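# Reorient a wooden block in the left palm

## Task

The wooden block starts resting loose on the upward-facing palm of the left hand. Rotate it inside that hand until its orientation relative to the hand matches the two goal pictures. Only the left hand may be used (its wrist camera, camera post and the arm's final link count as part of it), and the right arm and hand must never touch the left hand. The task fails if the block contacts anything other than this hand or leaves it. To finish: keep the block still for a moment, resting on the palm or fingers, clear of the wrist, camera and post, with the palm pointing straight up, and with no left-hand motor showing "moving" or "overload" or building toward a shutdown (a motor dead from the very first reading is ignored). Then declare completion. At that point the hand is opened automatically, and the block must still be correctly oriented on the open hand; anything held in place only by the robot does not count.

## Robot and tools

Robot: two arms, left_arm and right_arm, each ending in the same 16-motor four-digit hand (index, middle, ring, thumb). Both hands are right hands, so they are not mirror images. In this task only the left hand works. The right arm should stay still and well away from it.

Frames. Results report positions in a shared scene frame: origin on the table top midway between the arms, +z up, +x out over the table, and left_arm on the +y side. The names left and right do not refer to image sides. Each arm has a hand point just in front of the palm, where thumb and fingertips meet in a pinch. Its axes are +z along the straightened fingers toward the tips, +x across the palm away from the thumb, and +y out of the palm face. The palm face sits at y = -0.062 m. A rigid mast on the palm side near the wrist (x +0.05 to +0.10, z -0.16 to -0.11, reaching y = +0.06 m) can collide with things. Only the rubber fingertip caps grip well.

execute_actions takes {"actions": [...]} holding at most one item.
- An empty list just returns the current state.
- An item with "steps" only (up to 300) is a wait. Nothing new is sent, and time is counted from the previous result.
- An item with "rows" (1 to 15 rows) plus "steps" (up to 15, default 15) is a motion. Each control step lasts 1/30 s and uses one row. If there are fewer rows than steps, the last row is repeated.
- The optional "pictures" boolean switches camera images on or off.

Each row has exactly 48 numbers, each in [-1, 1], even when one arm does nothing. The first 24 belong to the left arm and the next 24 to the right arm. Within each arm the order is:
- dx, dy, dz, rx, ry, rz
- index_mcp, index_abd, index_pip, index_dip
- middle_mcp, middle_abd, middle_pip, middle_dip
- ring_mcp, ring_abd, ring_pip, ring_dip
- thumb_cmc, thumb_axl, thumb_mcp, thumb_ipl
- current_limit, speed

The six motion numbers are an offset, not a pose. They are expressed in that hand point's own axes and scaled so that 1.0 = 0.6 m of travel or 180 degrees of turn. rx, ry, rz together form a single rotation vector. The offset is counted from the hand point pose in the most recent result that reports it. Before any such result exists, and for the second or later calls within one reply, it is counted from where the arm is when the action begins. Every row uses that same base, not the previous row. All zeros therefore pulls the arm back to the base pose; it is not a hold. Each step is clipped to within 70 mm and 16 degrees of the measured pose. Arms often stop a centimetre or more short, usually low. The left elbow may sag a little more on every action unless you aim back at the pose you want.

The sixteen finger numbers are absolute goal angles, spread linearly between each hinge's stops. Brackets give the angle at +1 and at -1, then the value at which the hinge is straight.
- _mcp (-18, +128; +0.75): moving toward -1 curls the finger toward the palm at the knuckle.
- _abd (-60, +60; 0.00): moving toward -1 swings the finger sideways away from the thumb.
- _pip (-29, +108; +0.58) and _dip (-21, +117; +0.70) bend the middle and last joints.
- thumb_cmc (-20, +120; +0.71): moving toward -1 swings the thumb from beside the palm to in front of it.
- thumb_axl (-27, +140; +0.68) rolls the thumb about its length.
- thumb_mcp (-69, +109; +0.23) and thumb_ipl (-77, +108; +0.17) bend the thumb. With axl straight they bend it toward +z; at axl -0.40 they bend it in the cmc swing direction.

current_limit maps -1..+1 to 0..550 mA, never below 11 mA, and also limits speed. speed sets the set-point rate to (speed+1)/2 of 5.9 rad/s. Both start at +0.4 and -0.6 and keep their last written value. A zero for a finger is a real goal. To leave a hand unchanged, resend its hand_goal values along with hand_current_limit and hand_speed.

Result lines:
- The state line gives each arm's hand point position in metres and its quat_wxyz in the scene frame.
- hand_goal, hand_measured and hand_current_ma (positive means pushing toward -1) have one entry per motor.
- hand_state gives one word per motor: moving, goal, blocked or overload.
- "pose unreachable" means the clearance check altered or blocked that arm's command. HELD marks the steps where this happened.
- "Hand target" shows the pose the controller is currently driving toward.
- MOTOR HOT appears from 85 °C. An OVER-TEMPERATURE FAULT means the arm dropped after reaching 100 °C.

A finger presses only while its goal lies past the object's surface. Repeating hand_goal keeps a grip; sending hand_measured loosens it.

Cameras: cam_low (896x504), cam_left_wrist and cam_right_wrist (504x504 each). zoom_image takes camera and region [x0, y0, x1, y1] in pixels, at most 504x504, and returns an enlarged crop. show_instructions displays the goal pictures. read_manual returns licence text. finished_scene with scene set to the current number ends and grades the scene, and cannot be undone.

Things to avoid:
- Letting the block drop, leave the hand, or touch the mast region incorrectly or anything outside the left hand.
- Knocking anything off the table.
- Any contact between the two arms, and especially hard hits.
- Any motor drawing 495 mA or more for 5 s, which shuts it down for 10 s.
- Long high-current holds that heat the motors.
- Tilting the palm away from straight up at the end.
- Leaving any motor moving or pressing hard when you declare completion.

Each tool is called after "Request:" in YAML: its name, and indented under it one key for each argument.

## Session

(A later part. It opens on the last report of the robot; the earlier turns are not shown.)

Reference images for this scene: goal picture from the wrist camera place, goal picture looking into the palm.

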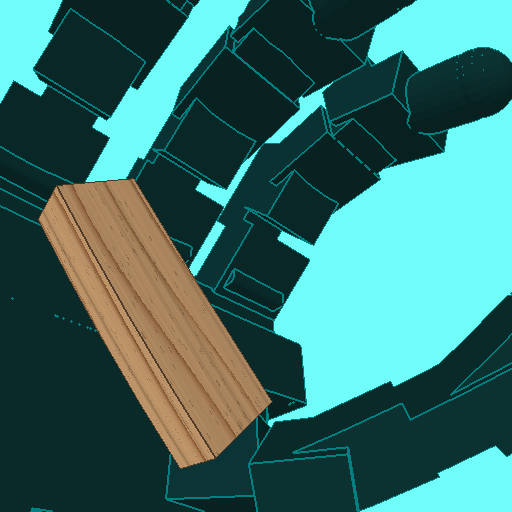

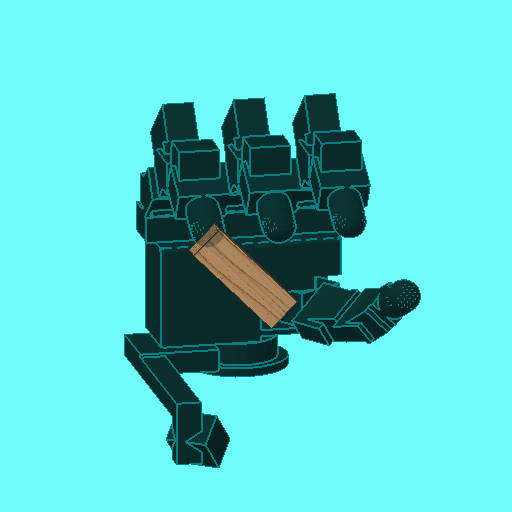

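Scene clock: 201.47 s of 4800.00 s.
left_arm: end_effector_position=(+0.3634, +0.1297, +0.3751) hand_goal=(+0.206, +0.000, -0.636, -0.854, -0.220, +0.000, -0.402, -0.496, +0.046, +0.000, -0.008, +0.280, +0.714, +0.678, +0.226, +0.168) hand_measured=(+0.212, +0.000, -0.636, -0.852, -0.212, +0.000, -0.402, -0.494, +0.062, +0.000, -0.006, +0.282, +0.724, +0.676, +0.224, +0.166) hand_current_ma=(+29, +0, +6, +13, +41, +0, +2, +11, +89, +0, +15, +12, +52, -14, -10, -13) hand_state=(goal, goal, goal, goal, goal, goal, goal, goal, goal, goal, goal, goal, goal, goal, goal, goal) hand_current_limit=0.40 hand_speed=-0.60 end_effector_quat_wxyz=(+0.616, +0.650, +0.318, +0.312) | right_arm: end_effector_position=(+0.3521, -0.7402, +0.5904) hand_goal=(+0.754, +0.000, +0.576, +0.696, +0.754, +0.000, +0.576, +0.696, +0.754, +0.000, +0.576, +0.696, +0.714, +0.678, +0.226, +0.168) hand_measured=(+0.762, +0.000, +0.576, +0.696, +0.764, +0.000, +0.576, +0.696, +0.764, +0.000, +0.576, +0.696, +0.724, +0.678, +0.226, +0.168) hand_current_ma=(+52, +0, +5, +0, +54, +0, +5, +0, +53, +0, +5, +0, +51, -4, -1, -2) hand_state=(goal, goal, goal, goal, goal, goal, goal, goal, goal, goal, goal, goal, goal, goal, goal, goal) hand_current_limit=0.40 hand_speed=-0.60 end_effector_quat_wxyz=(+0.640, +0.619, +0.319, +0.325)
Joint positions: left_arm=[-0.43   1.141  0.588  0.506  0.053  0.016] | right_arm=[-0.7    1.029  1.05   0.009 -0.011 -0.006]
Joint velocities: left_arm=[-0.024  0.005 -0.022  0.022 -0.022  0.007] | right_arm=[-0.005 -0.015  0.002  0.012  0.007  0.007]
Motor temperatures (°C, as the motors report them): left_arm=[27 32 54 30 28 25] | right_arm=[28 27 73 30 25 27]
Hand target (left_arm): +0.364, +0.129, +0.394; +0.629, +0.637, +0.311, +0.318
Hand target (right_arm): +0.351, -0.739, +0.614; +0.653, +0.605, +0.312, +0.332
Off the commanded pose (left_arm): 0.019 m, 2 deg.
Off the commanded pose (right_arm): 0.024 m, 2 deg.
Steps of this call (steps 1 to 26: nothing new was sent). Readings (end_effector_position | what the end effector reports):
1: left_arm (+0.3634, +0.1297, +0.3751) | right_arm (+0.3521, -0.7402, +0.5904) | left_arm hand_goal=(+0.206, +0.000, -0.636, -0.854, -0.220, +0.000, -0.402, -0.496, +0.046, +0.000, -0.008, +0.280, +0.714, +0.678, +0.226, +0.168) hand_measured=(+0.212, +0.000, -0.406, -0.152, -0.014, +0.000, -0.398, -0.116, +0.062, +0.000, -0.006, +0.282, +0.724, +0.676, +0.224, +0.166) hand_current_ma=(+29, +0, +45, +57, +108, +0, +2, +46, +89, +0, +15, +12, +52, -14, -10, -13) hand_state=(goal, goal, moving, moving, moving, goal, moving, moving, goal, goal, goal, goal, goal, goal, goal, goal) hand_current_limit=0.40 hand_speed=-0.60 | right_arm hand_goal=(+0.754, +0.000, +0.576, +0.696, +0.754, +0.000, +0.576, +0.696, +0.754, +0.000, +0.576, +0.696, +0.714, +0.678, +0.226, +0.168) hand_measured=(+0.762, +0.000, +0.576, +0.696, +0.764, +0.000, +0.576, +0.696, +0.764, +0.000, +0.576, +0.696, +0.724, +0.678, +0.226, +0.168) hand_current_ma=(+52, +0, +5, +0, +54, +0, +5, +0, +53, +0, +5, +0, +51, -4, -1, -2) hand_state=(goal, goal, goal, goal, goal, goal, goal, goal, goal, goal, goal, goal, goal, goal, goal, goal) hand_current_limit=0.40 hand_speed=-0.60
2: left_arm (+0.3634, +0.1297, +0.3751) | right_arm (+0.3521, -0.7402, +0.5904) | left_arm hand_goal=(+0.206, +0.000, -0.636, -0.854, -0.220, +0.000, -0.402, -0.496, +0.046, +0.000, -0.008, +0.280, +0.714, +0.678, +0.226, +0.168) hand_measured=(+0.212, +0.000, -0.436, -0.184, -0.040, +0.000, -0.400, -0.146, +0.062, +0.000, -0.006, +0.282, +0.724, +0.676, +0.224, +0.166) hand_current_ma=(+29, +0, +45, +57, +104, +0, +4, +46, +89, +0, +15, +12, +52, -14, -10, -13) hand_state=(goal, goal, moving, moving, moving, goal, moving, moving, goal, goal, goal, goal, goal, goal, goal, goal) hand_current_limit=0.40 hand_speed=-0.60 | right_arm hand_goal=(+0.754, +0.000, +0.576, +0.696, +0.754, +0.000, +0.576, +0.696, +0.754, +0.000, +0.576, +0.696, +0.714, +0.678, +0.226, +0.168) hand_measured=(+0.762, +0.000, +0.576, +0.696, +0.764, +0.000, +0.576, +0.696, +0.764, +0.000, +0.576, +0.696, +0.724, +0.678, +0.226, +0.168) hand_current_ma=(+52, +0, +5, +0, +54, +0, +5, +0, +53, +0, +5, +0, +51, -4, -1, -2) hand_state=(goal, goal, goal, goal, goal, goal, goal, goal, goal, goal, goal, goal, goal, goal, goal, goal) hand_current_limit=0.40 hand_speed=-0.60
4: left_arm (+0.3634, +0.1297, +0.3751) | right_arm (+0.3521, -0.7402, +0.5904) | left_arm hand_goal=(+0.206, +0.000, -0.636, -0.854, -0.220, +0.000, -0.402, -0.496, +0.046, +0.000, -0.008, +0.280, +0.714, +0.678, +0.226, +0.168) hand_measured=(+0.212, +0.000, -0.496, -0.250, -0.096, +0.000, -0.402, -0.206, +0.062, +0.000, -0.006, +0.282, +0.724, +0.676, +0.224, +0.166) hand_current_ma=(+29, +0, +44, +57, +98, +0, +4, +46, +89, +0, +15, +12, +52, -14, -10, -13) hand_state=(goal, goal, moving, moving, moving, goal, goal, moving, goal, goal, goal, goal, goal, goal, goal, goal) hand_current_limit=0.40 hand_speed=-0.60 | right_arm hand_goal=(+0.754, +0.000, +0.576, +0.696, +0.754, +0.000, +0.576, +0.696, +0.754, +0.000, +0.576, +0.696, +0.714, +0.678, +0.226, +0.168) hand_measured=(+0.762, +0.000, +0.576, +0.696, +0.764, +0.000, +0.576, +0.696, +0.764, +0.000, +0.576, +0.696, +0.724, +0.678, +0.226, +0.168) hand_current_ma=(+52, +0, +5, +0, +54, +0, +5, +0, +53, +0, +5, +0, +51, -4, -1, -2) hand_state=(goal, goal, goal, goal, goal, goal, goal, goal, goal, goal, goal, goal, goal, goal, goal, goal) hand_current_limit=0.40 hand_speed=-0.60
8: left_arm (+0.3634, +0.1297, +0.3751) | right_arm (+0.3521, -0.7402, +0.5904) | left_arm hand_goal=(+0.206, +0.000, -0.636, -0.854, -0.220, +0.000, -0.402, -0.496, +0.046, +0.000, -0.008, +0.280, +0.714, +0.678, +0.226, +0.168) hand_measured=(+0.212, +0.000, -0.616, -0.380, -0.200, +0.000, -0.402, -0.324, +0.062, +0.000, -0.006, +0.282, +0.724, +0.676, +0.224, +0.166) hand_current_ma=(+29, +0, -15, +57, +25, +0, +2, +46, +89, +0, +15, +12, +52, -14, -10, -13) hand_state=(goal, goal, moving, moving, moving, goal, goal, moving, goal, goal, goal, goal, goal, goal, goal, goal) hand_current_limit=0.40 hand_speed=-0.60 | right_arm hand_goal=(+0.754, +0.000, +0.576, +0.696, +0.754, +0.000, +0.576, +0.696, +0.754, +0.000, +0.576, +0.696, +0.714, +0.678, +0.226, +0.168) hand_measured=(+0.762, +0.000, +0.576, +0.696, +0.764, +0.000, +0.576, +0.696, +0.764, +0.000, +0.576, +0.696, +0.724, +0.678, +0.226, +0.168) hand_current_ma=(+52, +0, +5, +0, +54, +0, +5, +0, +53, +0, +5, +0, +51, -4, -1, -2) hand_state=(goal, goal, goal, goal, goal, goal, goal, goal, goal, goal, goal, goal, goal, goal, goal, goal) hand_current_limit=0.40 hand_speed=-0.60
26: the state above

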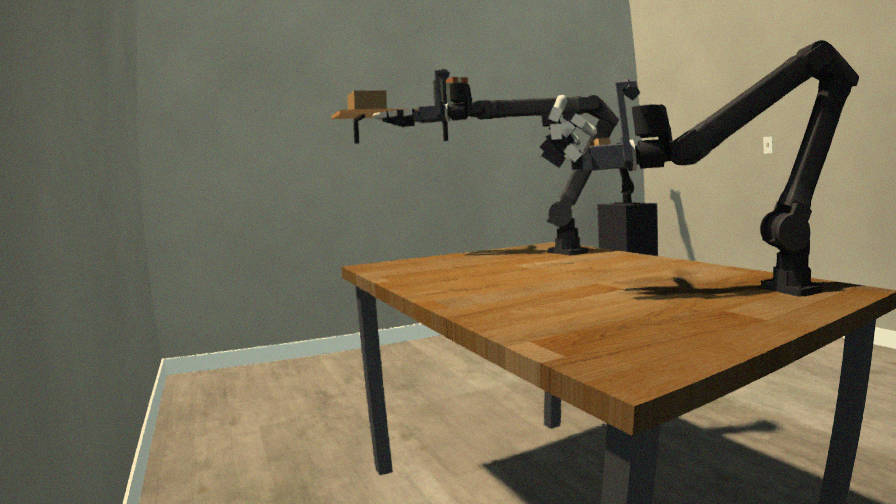

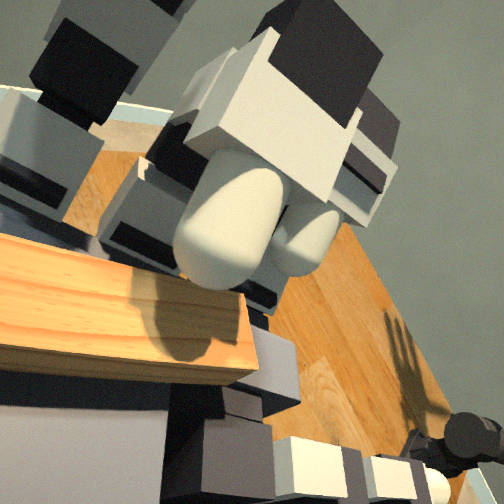

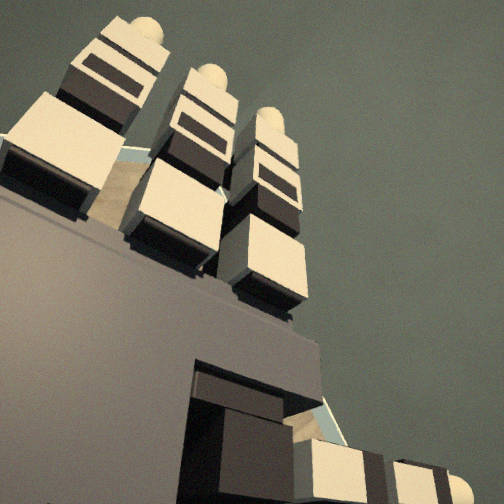

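Request:
execute_actions:
  actions:
    - {"rows": [[0,0.0315,0,-0.0135,0,0, 0.205,0,-0.636,-0.854, -0.36,0,-0.403,-0.497, 0.046,0,-0.008,0.28, 0.714,0.678,0.226,0.168, 0.4,-0.7, 0,0.04,0,-0.0135,0,0, 0.754,0,0.576,0.696, 0.754,0,0.576,0.696, 0.754,0,0.576,0.696, 0.714,0.678,0.226,0.168,0.4,-0.6]], "steps": 12}

Scene clock: 217.97 s of 4800.00 s.
left_arm: end_effector_position=(+0.3634, +0.1297, +0.3751) hand_goal=(+0.206, +0.000, -0.636, -0.854, -0.360, +0.000, -0.402, -0.496, +0.046, +0.000, -0.008, +0.280, +0.714, +0.678, +0.226, +0.168) hand_measured=(+0.212, +0.000, -0.636, -0.852, -0.356, +0.000, -0.402, -0.494, +0.062, +0.000, -0.006, +0.282, +0.724, +0.676, +0.224, +0.166) hand_current_ma=(+29, +0, +6, +13, +22, +0, +1, +11, +89, +0, +15, +12, +52, -14, -10, -13) hand_state=(goal, goal, goal, goal, goal, goal, goal, goal, goal, goal, goal, goal, goal, goal, goal, goal) hand_current_limit=0.40 hand_speed=-0.70 end_effector_quat_wxyz=(+0.616, +0.650, +0.318, +0.312) | right_arm: end_effector_position=(+0.3521, -0.7402, +0.5904) hand_goal=(+0.754, +0.000, +0.576, +0.696, +0.754, +0.000, +0.576, +0.696, +0.754, +0.000, +0.576, +0.696, +0.714, +0.678, +0.226, +0.168) hand_measured=(+0.762, +0.000, +0.576, +0.696, +0.764, +0.000, +0.576, +0.696, +0.764, +0.000, +0.576, +0.696, +0.724, +0.678, +0.226, +0.168) hand_current_ma=(+52, +0, +5, +0, +54, +0, +5, +0, +53, +0, +5, +0, +51, -4, -1, -2) hand_state=(goal, goal, goal, goal, goal, goal, goal, goal, goal, goal, goal, goal, goal, goal, goal, goal) hand_current_limit=0.40 hand_speed=-0.60 end_effector_quat_wxyz=(+0.640, +0.619, +0.319, +0.325)
Joint positions: left_arm=[-0.43   1.141  0.588  0.506  0.053  0.016] | right_arm=[-0.7    1.029  1.05   0.009 -0.011 -0.006]
Joint velocities: left_arm=[-0.015  0.005 -0.022 -0.002  0.007  0.066] | right_arm=[-0.015 -0.015 -0.017 -0.007  0.037 -0.051]
Motor temperatures (°C, as the motors report them): left_arm=[27 32 54 30 28 25] | right_arm=[28 27 73 30 25 27]
Hand target (left_arm): +0.364, +0.129, +0.394; +0.629, +0.637, +0.311, +0.318
Hand target (right_arm): +0.351, -0.739, +0.614; +0.653, +0.605, +0.312, +0.332
Off the commanded pose (left_arm): 0.019 m, 2 deg.
Off the commanded pose (right_arm): 0.024 m, 2 deg.
Steps of this call (steps 1 to 483: nothing new was sent; steps 484 to 495: all 12 steps of this action). Readings (end_effector_position | what the end effector reports):
484: left_arm (+0.3634, +0.1297, +0.3751) | right_arm (+0.3521, -0.7402, +0.5904) | left_arm hand_goal=(+0.206, +0.000, -0.636, -0.854, -0.360, +0.000, -0.402, -0.496, +0.046, +0.000, -0.008, +0.280, +0.714, +0.678, +0.226, +0.168) hand_measured=(+0.212, +0.000, -0.636, -0.852, -0.212, +0.000, -0.402, -0.494, +0.062, +0.000, -0.006, +0.282, +0.724, +0.676, +0.224, +0.166) hand_current_ma=(+29, +0, +6, +13, +41, +0, +2, +11, +89, +0, +15, +12, +52, -14, -10, -13) hand_state=(goal, goal, goal, goal, moving, goal, goal, goal, goal, goal, goal, goal, goal, goal, goal, goal) hand_current_limit=0.40 hand_speed=-0.70 | right_arm hand_goal=(+0.754, +0.000, +0.576, +0.696, +0.754, +0.000, +0.576, +0.696, +0.754, +0.000, +0.576, +0.696, +0.714, +0.678, +0.226, +0.168) hand_measured=(+0.762, +0.000, +0.576, +0.696, +0.764, +0.000, +0.576, +0.696, +0.764, +0.000, +0.576, +0.696, +0.724, +0.678, +0.226, +0.168) hand_current_ma=(+52, +0, +5, +0, +54, +0, +5, +0, +53, +0, +5, +0, +51, -4, -1, -2) hand_state=(goal, goal, goal, goal, goal, goal, goal, goal, goal, goal, goal, goal, goal, goal, goal, goal) hand_current_limit=0.40 hand_speed=-0.60
485: left_arm (+0.3634, +0.1297, +0.3751) | right_arm (+0.3521, -0.7402, +0.5904) | left_arm hand_goal=(+0.206, +0.000, -0.636, -0.854, -0.360, +0.000, -0.402, -0.496, +0.046, +0.000, -0.008, +0.280, +0.714, +0.678, +0.226, +0.168) hand_measured=(+0.212, +0.000, -0.636, -0.852, -0.212, +0.000, -0.402, -0.494, +0.062, +0.000, -0.006, +0.282, +0.724, +0.676, +0.224, +0.166) hand_current_ma=(+29, +0, +6, +13, +88, +0, +2, +11, +89, +0, +15, +12, +52, -14, -10, -13) hand_state=(goal, goal, goal, goal, moving, goal, goal, goal, goal, goal, goal, goal, goal, goal, goal, goal) hand_current_limit=0.40 hand_speed=-0.70 | right_arm hand_goal=(+0.754, +0.000, +0.576, +0.696, +0.754, +0.000, +0.576, +0.696, +0.754, +0.000, +0.576, +0.696, +0.714, +0.678, +0.226, +0.168) hand_measured=(+0.762, +0.000, +0.576, +0.696, +0.764, +0.000, +0.576, +0.696, +0.764, +0.000, +0.576, +0.696, +0.724, +0.678, +0.226, +0.168) hand_current_ma=(+52, +0, +5, +0, +54, +0, +5, +0, +53, +0, +5, +0, +51, -4, -1, -2) hand_state=(goal, goal, goal, goal, goal, goal, goal, goal, goal, goal, goal, goal, goal, goal, goal, goal) hand_current_limit=0.40 hand_speed=-0.60
487: left_arm (+0.3634, +0.1297, +0.3751) | right_arm (+0.3521, -0.7402, +0.5904) | left_arm hand_goal=(+0.206, +0.000, -0.636, -0.854, -0.360, +0.000, -0.402, -0.496, +0.046, +0.000, -0.008, +0.280, +0.714, +0.678, +0.226, +0.168) hand_measured=(+0.212, +0.000, -0.636, -0.852, -0.242, +0.000, -0.402, -0.494, +0.062, +0.000, -0.006, +0.282, +0.724, +0.676, +0.224, +0.166) hand_current_ma=(+29, +0, +6, +13, +78, +0, +2, +11, +89, +0, +15, +12, +52, -14, -10, -13) hand_state=(goal, goal, goal, goal, moving, goal, goal, goal, goal, goal, goal, goal, goal, goal, goal, goal) hand_current_limit=0.40 hand_speed=-0.70 | right_arm hand_goal=(+0.754, +0.000, +0.576, +0.696, +0.754, +0.000, +0.576, +0.696, +0.754, +0.000, +0.576, +0.696, +0.714, +0.678, +0.226, +0.168) hand_measured=(+0.762, +0.000, +0.576, +0.696, +0.764, +0.000, +0.576, +0.696, +0.764, +0.000, +0.576, +0.696, +0.724, +0.678, +0.226, +0.168) hand_current_ma=(+52, +0, +5, +0, +54, +0, +5, +0, +53, +0, +5, +0, +51, -4, -1, -2) hand_state=(goal, goal, goal, goal, goal, goal, goal, goal, goal, goal, goal, goal, goal, goal, goal, goal) hand_current_limit=0.40 hand_speed=-0.60
491: left_arm (+0.3634, +0.1297, +0.3751) | right_arm (+0.3521, -0.7402, +0.5904) | left_arm hand_goal=(+0.206, +0.000, -0.636, -0.854, -0.360, +0.000, -0.402, -0.496, +0.046, +0.000, -0.008, +0.280, +0.714, +0.678, +0.226, +0.168) hand_measured=(+0.212, +0.000, -0.636, -0.852, -0.338, +0.000, -0.402, -0.494, +0.062, +0.000, -0.006, +0.282, +0.724, +0.676, +0.224, +0.166) hand_current_ma=(+29, +0, +6, +13, +14, +0, +2, +11, +89, +0, +15, +12, +52, -14, -10, -13) hand_state=(goal, goal, goal, goal, moving, goal, goal, goal, goal, goal, goal, goal, goal, goal, goal, goal) hand_current_limit=0.40 hand_speed=-0.70 | right_arm hand_goal=(+0.754, +0.000, +0.576, +0.696, +0.754, +0.000, +0.576, +0.696, +0.754, +0.000, +0.576, +0.696, +0.714, +0.678, +0.226, +0.168) hand_measured=(+0.762, +0.000, +0.576, +0.696, +0.764, +0.000, +0.576, +0.696, +0.764, +0.000, +0.576, +0.696, +0.724, +0.678, +0.226, +0.168) hand_current_ma=(+52, +0, +5, +0, +54, +0, +5, +0, +53, +0, +5, +0, +51, -4, -1, -2) hand_state=(goal, goal, goal, goal, goal, goal, goal, goal, goal, goal, goal, goal, goal, goal, goal, goal) hand_current_limit=0.40 hand_speed=-0.60
495: the state above

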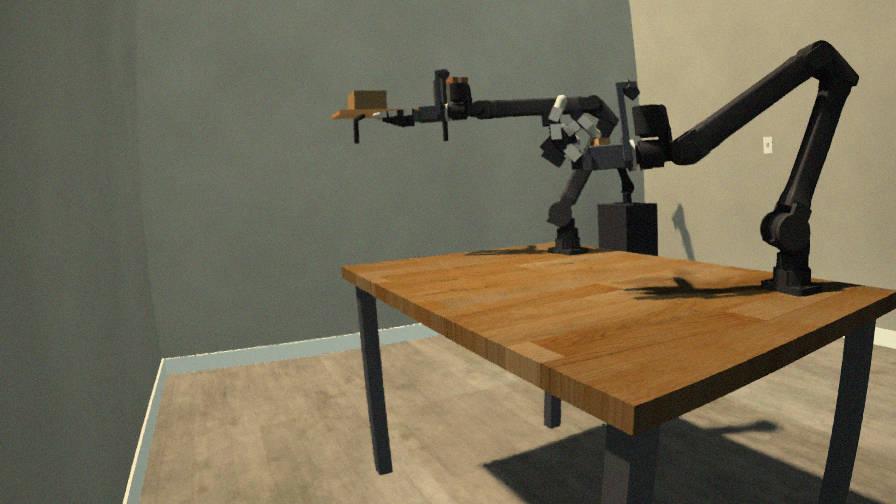

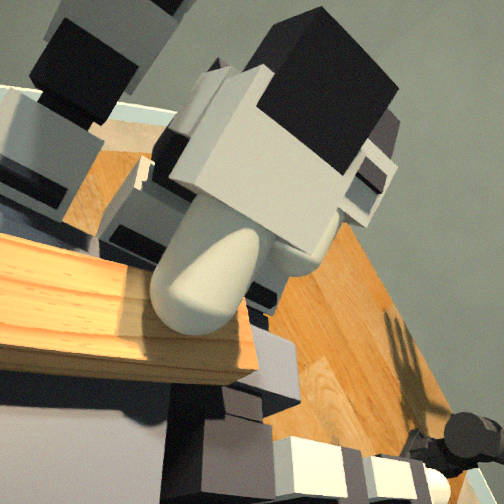

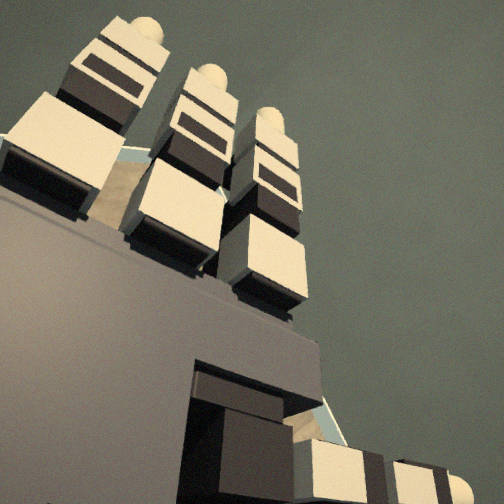

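Request:
execute_actions:
  actions:
    - {"rows": [[0,0.0315,0,-0.0135,0,0, 0.205,0,-0.636,-0.854, -0.32,0,-0.531,-0.402, -0.895,0.25,0.009,-0.174, 0.714,0.678,0.226,0.168, 0.4,-0.6, 0,0.04,0,-0.0135,0,0, 0.754,0,0.576,0.696, 0.754,0,0.576,0.696, 0.754,0,0.576,0.696, 0.714,0.678,0.226,0.168,0.4,-0.6]], "steps": 15}
  pictures: false

Request:
execute_actions:
  actions:
    - {"steps": 24}

Scene clock: 278.47 s of 4800.00 s.
left_arm: end_effector_position=(+0.3634, +0.1297, +0.3751) hand_goal=(+0.206, +0.000, -0.636, -0.854, -0.320, +0.000, -0.530, -0.402, -0.894, +0.250, +0.010, -0.174, +0.714, +0.678, +0.226, +0.168) hand_measured=(+0.212, +0.000, -0.636, -0.852, -0.308, +0.000, -0.500, -0.400, -0.260, +0.248, +0.008, -0.086, +0.724, +0.676, +0.224, +0.166) hand_current_ma=(+29, +0, +6, +13, +68, +0, +151, +16, +82, -10, -13, +47, +52, -14, -10, -13) hand_state=(goal, goal, goal, goal, goal, goal, blocked, goal, moving, goal, goal, moving, goal, goal, goal, goal) hand_current_limit=0.40 hand_speed=-0.60 end_effector_quat_wxyz=(+0.616, +0.650, +0.318, +0.312) | right_arm: end_effector_position=(+0.3521, -0.7402, +0.5904) hand_goal=(+0.754, +0.000, +0.576, +0.696, +0.754, +0.000, +0.576, +0.696, +0.754, +0.000, +0.576, +0.696, +0.714, +0.678, +0.226, +0.168) hand_measured=(+0.762, +0.000, +0.576, +0.696, +0.764, +0.000, +0.576, +0.696, +0.764, +0.000, +0.576, +0.696, +0.724, +0.678, +0.226, +0.168) hand_current_ma=(+52, +0, +5, +0, +54, +0, +5, +0, +53, +0, +5, +0, +51, -4, -1, -2) hand_state=(goal, goal, goal, goal, goal, goal, goal, goal, goal, goal, goal, goal, goal, goal, goal, goal) hand_current_limit=0.40 hand_speed=-0.60 end_effector_quat_wxyz=(+0.640, +0.619, +0.319, +0.325)
Joint positions: left_arm=[-0.43   1.141  0.588  0.506  0.053  0.016] | right_arm=[-0.7    1.029  1.05   0.009 -0.011 -0.006]
Joint velocities: left_arm=[-0.005 -0.015  0.002 -0.012 -0.007  0.022] | right_arm=[-0.015  0.005 -0.007 -0.017  0.022  0.066]
Motor temperatures (°C, as the motors report them): left_arm=[27 32 55 30 28 25] | right_arm=[28 27 75 30 25 27]
Hand target (left_arm): +0.364, +0.129, +0.394; +0.629, +0.637, +0.311, +0.318
Hand target (right_arm): +0.351, -0.739, +0.614; +0.653, +0.605, +0.312, +0.332
Off the commanded pose (left_arm): 0.019 m, 2 deg.
Off the commanded pose (right_arm): 0.024 m, 2 deg.
Steps of this call (steps 1 to 1800: nothing new was sent; steps 1801 to 1815: all 15 steps of this action). Readings (end_effector_position | what the end effector reports):
1801: left_arm (+0.3634, +0.1297, +0.3751) | right_arm (+0.3521, -0.7402, +0.5904) | left_arm hand_goal=(+0.206, +0.000, -0.636, -0.854, -0.320, +0.000, -0.530, -0.402, -0.894, +0.250, +0.010, -0.174, +0.714, +0.678, +0.226, +0.168) hand_measured=(+0.212, +0.000, -0.636, -0.852, -0.356, +0.000, -0.402, -0.494, +0.062, +0.000, -0.006, +0.282, +0.724, +0.676, +0.224, +0.166) hand_current_ma=(+29, +0, +6, +13, +21, +0, +1, +11, +89, +0, +15, +12, +52, -14, -10, -13) hand_state=(goal, goal, goal, goal, moving, goal, moving, moving, moving, moving, moving, moving, goal, goal, goal, goal) hand_current_limit=0.40 hand_speed=-0.60 | right_arm hand_goal=(+0.754, +0.000, +0.576, +0.696, +0.754, +0.000, +0.576, +0.696, +0.754, +0.000, +0.576, +0.696, +0.714, +0.678, +0.226, +0.168) hand_measured=(+0.762, +0.000, +0.576, +0.696, +0.764, +0.000, +0.576, +0.696, +0.764, +0.000, +0.576, +0.696, +0.724, +0.678, +0.226, +0.168) hand_current_ma=(+52, +0, +5, +0, +54, +0, +5, +0, +53, +0, +5, +0, +51, -4, -1, -2) hand_state=(goal, goal, goal, goal, goal, goal, goal, goal, goal, goal, goal, goal, goal, goal, goal, goal) hand_current_limit=0.40 hand_speed=-0.60
1802: left_arm (+0.3634, +0.1297, +0.3751) | right_arm (+0.3521, -0.7402, +0.5904) | left_arm hand_goal=(+0.206, +0.000, -0.636, -0.854, -0.320, +0.000, -0.530, -0.402, -0.894, +0.250, +0.010, -0.174, +0.714, +0.678, +0.226, +0.168) hand_measured=(+0.212, +0.000, -0.636, -0.852, -0.356, +0.000, -0.402, -0.494, +0.062, +0.000, -0.006, +0.282, +0.724, +0.676, +0.224, +0.166) hand_current_ma=(+29, +0, +6, +13, -47, +0, +58, -61, +154, -64, -29, +75, +52, -14, -10, -13) hand_state=(goal, goal, goal, goal, moving, goal, moving, moving, moving, moving, moving, moving, goal, goal, goal, goal) hand_current_limit=0.40 hand_speed=-0.60 | right_arm hand_goal=(+0.754, +0.000, +0.576, +0.696, +0.754, +0.000, +0.576, +0.696, +0.754, +0.000, +0.576, +0.696, +0.714, +0.678, +0.226, +0.168) hand_measured=(+0.762, +0.000, +0.576, +0.696, +0.764, +0.000, +0.576, +0.696, +0.764, +0.000, +0.576, +0.696, +0.724, +0.678, +0.226, +0.168) hand_current_ma=(+52, +0, +5, +0, +54, +0, +5, +0, +53, +0, +5, +0, +51, -4, -1, -2) hand_state=(goal, goal, goal, goal, goal, goal, goal, goal, goal, goal, goal, goal, goal, goal, goal, goal) hand_current_limit=0.40 hand_speed=-0.60
1804: left_arm (+0.3634, +0.1297, +0.3751) | right_arm (+0.3521, -0.7402, +0.5904) | left_arm hand_goal=(+0.206, +0.000, -0.636, -0.854, -0.320, +0.000, -0.530, -0.402, -0.894, +0.250, +0.010, -0.174, +0.714, +0.678, +0.226, +0.168) hand_measured=(+0.212, +0.000, -0.636, -0.852, -0.330, +0.000, -0.448, -0.452, +0.026, +0.048, +0.006, +0.236, +0.724, +0.676, +0.224, +0.166) hand_current_ma=(+29, +0, +6, +13, +1, +0, +46, -47, +120, -64, -9, +44, +52, -14, -10, -13) hand_state=(goal, goal, goal, goal, moving, goal, moving, moving, moving, moving, moving, moving, goal, goal, goal, goal) hand_current_limit=0.40 hand_speed=-0.60 | right_arm hand_goal=(+0.754, +0.000, +0.576, +0.696, +0.754, +0.000, +0.576, +0.696, +0.754, +0.000, +0.576, +0.696, +0.714, +0.678, +0.226, +0.168) hand_measured=(+0.762, +0.000, +0.576, +0.696, +0.764, +0.000, +0.576, +0.696, +0.764, +0.000, +0.576, +0.696, +0.724, +0.678, +0.226, +0.168) hand_current_ma=(+52, +0, +5, +0, +54, +0, +5, +0, +53, +0, +5, +0, +51, -4, -1, -2) hand_state=(goal, goal, goal, goal, goal, goal, goal, goal, goal, goal, goal, goal, goal, goal, goal, goal) hand_current_limit=0.40 hand_speed=-0.60
1808: left_arm (+0.3634, +0.1297, +0.3751) | right_arm (+0.3521, -0.7402, +0.5904) | left_arm hand_goal=(+0.206, +0.000, -0.636, -0.854, -0.320, +0.000, -0.530, -0.402, -0.894, +0.250, +0.010, -0.174, +0.714, +0.678, +0.226, +0.168) hand_measured=(+0.212, +0.000, -0.636, -0.852, -0.308, +0.000, -0.500, -0.400, -0.072, +0.196, +0.008, +0.120, +0.724, +0.676, +0.224, +0.166) hand_current_ma=(+29, +0, +6, +13, +69, +0, +151, +18, +107, -36, -13, +45, +52, -14, -10, -13) hand_state=(goal, goal, goal, goal, moving, goal, moving, moving, moving, moving, goal, moving, goal, goal, goal, goal) hand_current_limit=0.40 hand_speed=-0.60 | right_arm hand_goal=(+0.754, +0.000, +0.576, +0.696, +0.754, +0.000, +0.576, +0.696, +0.754, +0.000, +0.576, +0.696, +0.714, +0.678, +0.226, +0.168) hand_measured=(+0.762, +0.000, +0.576, +0.696, +0.764, +0.000, +0.576, +0.696, +0.764, +0.000, +0.576, +0.696, +0.724, +0.678, +0.226, +0.168) hand_current_ma=(+52, +0, +5, +0, +54, +0, +5, +0, +53, +0, +5, +0, +51, -4, -1, -2) hand_state=(goal, goal, goal, goal, goal, goal, goal, goal, goal, goal, goal, goal, goal, goal, goal, goal) hand_current_limit=0.40 hand_speed=-0.60
1815: the state above

Scene clock: 279.27 s of 4800.00 s.
left_arm: end_effector_position=(+0.3634, +0.1297, +0.3751) hand_goal=(+0.206, +0.000, -0.636, -0.854, -0.320, +0.000, -0.530, -0.402, -0.894, +0.250, +0.010, -0.174, +0.714, +0.678, +0.226, +0.168) hand_measured=(+0.212, +0.000, -0.636, -0.852, -0.308, +0.000, -0.500, -0.400, -0.856, +0.248, +0.014, -0.174, +0.724, +0.676, +0.224, +0.166) hand_current_ma=(+29, +0, +6, +13, +68, +0, +150, +16, +213, -10, +21, +4, +52, -14, -10, -13) hand_state=(goal, goal, goal, goal, goal, goal, blocked, goal, blocked, goal, goal, goal, goal, goal, goal, goal) hand_current_limit=0.40 hand_speed=-0.60 end_effector_quat_wxyz=(+0.616, +0.650, +0.318, +0.312) | right_arm: end_effector_position=(+0.3521, -0.7402, +0.5904) hand_goal=(+0.754, +0.000, +0.576, +0.696, +0.754, +0.000, +0.576, +0.696, +0.754, +0.000, +0.576, +0.696, +0.714, +0.678, +0.226, +0.168) hand_measured=(+0.762, +0.000, +0.576, +0.696, +0.764, +0.000, +0.576, +0.696, +0.764, +0.000, +0.576, +0.696, +0.724, +0.678, +0.226, +0.168) hand_current_ma=(+52, +0, +5, +0, +54, +0, +5, +0, +53, +0, +5, +0, +51, -4, -1, -2) hand_state=(goal, goal, goal, goal, goal, goal, goal, goal, goal, goal, goal, goal, goal, goal, goal, goal) hand_current_limit=0.40 hand_speed=-0.60 end_effector_quat_wxyz=(+0.640, +0.619, +0.319, +0.325)
Joint positions: left_arm=[-0.43   1.141  0.588  0.506  0.053  0.016] | right_arm=[-0.7    1.029  1.05   0.009 -0.011 -0.006]
Joint velocities: left_arm=[-0.005 -0.005  0.002 -0.007 -0.007  0.037] | right_arm=[-0.005 -0.005 -0.007  0.012 -0.007  0.022]
Motor temperatures (°C, as the motors report them): left_arm=[27 32 55 30 28 25] | right_arm=[28 27 75 30 25 27]
Hand target (left_arm): +0.364, +0.129, +0.394; +0.629, +0.637, +0.311, +0.318
Hand target (right_arm): +0.351, -0.739, +0.614; +0.653, +0.605, +0.312, +0.332
Off the commanded pose (left_arm): 0.019 m, 2 deg.
Off the commanded pose (right_arm): 0.024 m, 2 deg.
Steps of this call (steps 1 to 24: nothing new was sent). Readings (end_effector_position | what the end effector reports):
1: left_arm (+0.3634, +0.1297, +0.3751) | right_arm (+0.3521, -0.7402, +0.5904) | left_arm hand_goal=(+0.206, +0.000, -0.636, -0.854, -0.320, +0.000, -0.530, -0.402, -0.894, +0.250, +0.010, -0.174, +0.714, +0.678, +0.226, +0.168) hand_measured=(+0.212, +0.000, -0.636, -0.852, -0.308, +0.000, -0.500, -0.400, -0.288, +0.248, +0.008, -0.116, +0.724, +0.676, +0.224, +0.166) hand_current_ma=(+29, +0, +6, +13, +68, +0, +151, +16, +78, -10, -13, +46, +52, -14, -10, -13) hand_state=(goal, goal, goal, goal, goal, goal, blocked, goal, moving, goal, goal, moving, goal, goal, goal, goal) hand_current_limit=0.40 hand_speed=-0.60 | right_arm hand_goal=(+0.754, +0.000, +0.576, +0.696, +0.754, +0.000, +0.576, +0.696, +0.754, +0.000, +0.576, +0.696, +0.714, +0.678, +0.226, +0.168) hand_measured=(+0.762, +0.000, +0.576, +0.696, +0.764, +0.000, +0.576, +0.696, +0.764, +0.000, +0.576, +0.696, +0.724, +0.678, +0.226, +0.168) hand_current_ma=(+52, +0, +5, +0, +54, +0, +5, +0, +53, +0, +5, +0, +51, -4, -1, -2) hand_state=(goal, goal, goal, goal, goal, goal, goal, goal, goal, goal, goal, goal, goal, goal, goal, goal) hand_current_limit=0.40 hand_speed=-0.60
2: left_arm (+0.3634, +0.1297, +0.3751) | right_arm (+0.3521, -0.7402, +0.5904) | left_arm hand_goal=(+0.206, +0.000, -0.636, -0.854, -0.320, +0.000, -0.530, -0.402, -0.894, +0.250, +0.010, -0.174, +0.714, +0.678, +0.226, +0.168) hand_measured=(+0.212, +0.000, -0.636, -0.852, -0.308, +0.000, -0.500, -0.400, -0.316, +0.248, +0.008, -0.146, +0.724, +0.676, +0.224, +0.166) hand_current_ma=(+29, +0, +6, +13, +68, +0, +151, +16, +74, -10, -13, +5, +52, -14, -10, -13) hand_state=(goal, goal, goal, goal, goal, goal, blocked, goal, moving, goal, goal, moving, goal, goal, goal, goal) hand_current_limit=0.40 hand_speed=-0.60 | right_arm hand_goal=(+0.754, +0.000, +0.576, +0.696, +0.754, +0.000, +0.576, +0.696, +0.754, +0.000, +0.576, +0.696, +0.714, +0.678, +0.226, +0.168) hand_measured=(+0.762, +0.000, +0.576, +0.696, +0.764, +0.000, +0.576, +0.696, +0.764, +0.000, +0.576, +0.696, +0.724, +0.678, +0.226, +0.168) hand_current_ma=(+52, +0, +5, +0, +54, +0, +5, +0, +53, +0, +5, +0, +51, -4, -1, -2) hand_state=(goal, goal, goal, goal, goal, goal, goal, goal, goal, goal, goal, goal, goal, goal, goal, goal) hand_current_limit=0.40 hand_speed=-0.60
4: left_arm (+0.3634, +0.1297, +0.3751) | right_arm (+0.3521, -0.7402, +0.5904) | left_arm hand_goal=(+0.206, +0.000, -0.636, -0.854, -0.320, +0.000, -0.530, -0.402, -0.894, +0.250, +0.010, -0.174, +0.714, +0.678, +0.226, +0.168) hand_measured=(+0.212, +0.000, -0.636, -0.852, -0.308, +0.000, -0.500, -0.400, -0.374, +0.248, +0.008, -0.170, +0.724, +0.676, +0.224, +0.166) hand_current_ma=(+29, +0, +6, +13, +68, +0, +151, +16, +67, -10, -13, +6, +52, -14, -10, -13) hand_state=(goal, goal, goal, goal, goal, goal, blocked, goal, moving, goal, goal, moving, goal, goal, goal, goal) hand_current_limit=0.40 hand_speed=-0.60 | right_arm hand_goal=(+0.754, +0.000, +0.576, +0.696, +0.754, +0.000, +0.576, +0.696, +0.754, +0.000, +0.576, +0.696, +0.714, +0.678, +0.226, +0.168) hand_measured=(+0.762, +0.000, +0.576, +0.696, +0.764, +0.000, +0.576, +0.696, +0.764, +0.000, +0.576, +0.696, +0.724, +0.678, +0.226, +0.168) hand_current_ma=(+52, +0, +5, +0, +54, +0, +5, +0, +53, +0, +5, +0, +51, -4, -1, -2) hand_state=(goal, goal, goal, goal, goal, goal, goal, goal, goal, goal, goal, goal, goal, goal, goal, goal) hand_current_limit=0.40 hand_speed=-0.60
8: left_arm (+0.3634, +0.1297, +0.3751) | right_arm (+0.3521, -0.7402, +0.5904) | left_arm hand_goal=(+0.206, +0.000, -0.636, -0.854, -0.320, +0.000, -0.530, -0.402, -0.894, +0.250, +0.010, -0.174, +0.714, +0.678, +0.226, +0.168) hand_measured=(+0.212, +0.000, -0.636, -0.852, -0.308, +0.000, -0.500, -0.400, -0.494, +0.248, +0.008, -0.172, +0.724, +0.676, +0.224, +0.166) hand_current_ma=(+29, +0, +6, +13, +68, +0, +151, +16, +52, -10, -13, +11, +52, -14, -10, -13) hand_state=(goal, goal, goal, goal, goal, goal, blocked, goal, moving, goal, goal, goal, goal, goal, goal, goal) hand_current_limit=0.40 hand_speed=-0.60 | right_arm hand_goal=(+0.754, +0.000, +0.576, +0.696, +0.754, +0.000, +0.576, +0.696, +0.754, +0.000, +0.576, +0.696, +0.714, +0.678, +0.226, +0.168) hand_measured=(+0.762, +0.000, +0.576, +0.696, +0.764, +0.000, +0.576, +0.696, +0.764, +0.000, +0.576, +0.696, +0.724, +0.678, +0.226, +0.168) hand_current_ma=(+52, +0, +5, +0, +54, +0, +5, +0, +53, +0, +5, +0, +51, -4, -1, -2) hand_state=(goal, goal, goal, goal, goal, goal, goal, goal, goal, goal, goal, goal, goal, goal, goal, goal) hand_current_limit=0.40 hand_speed=-0.60
24: the state above

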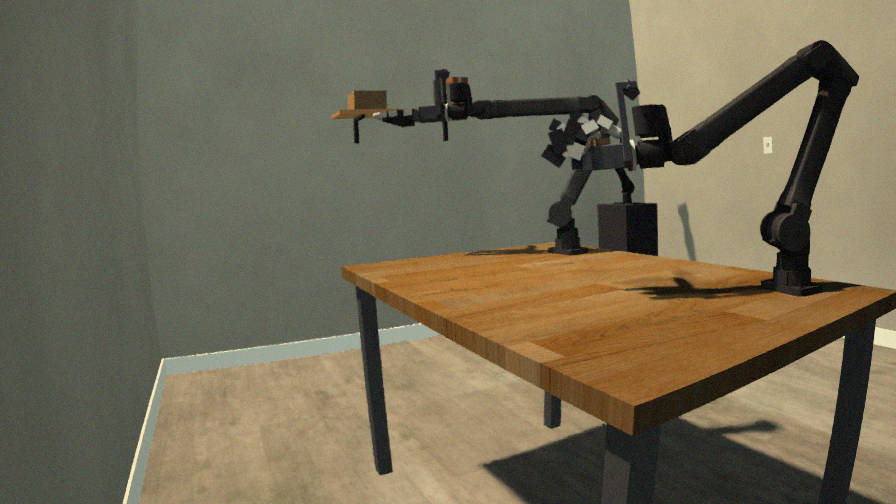

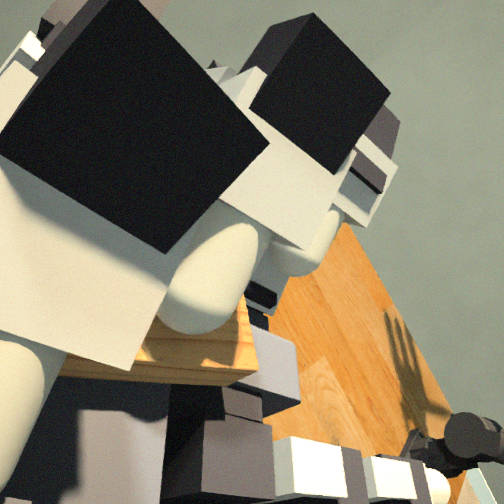

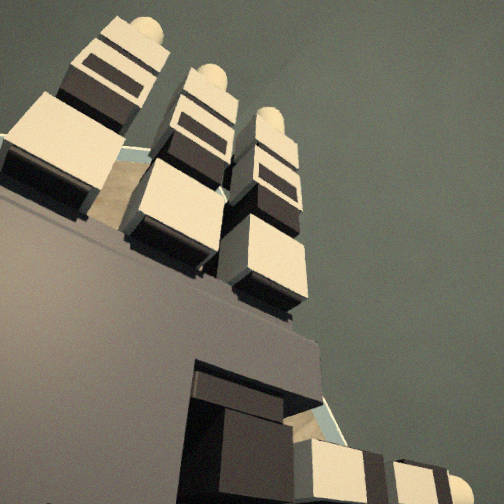

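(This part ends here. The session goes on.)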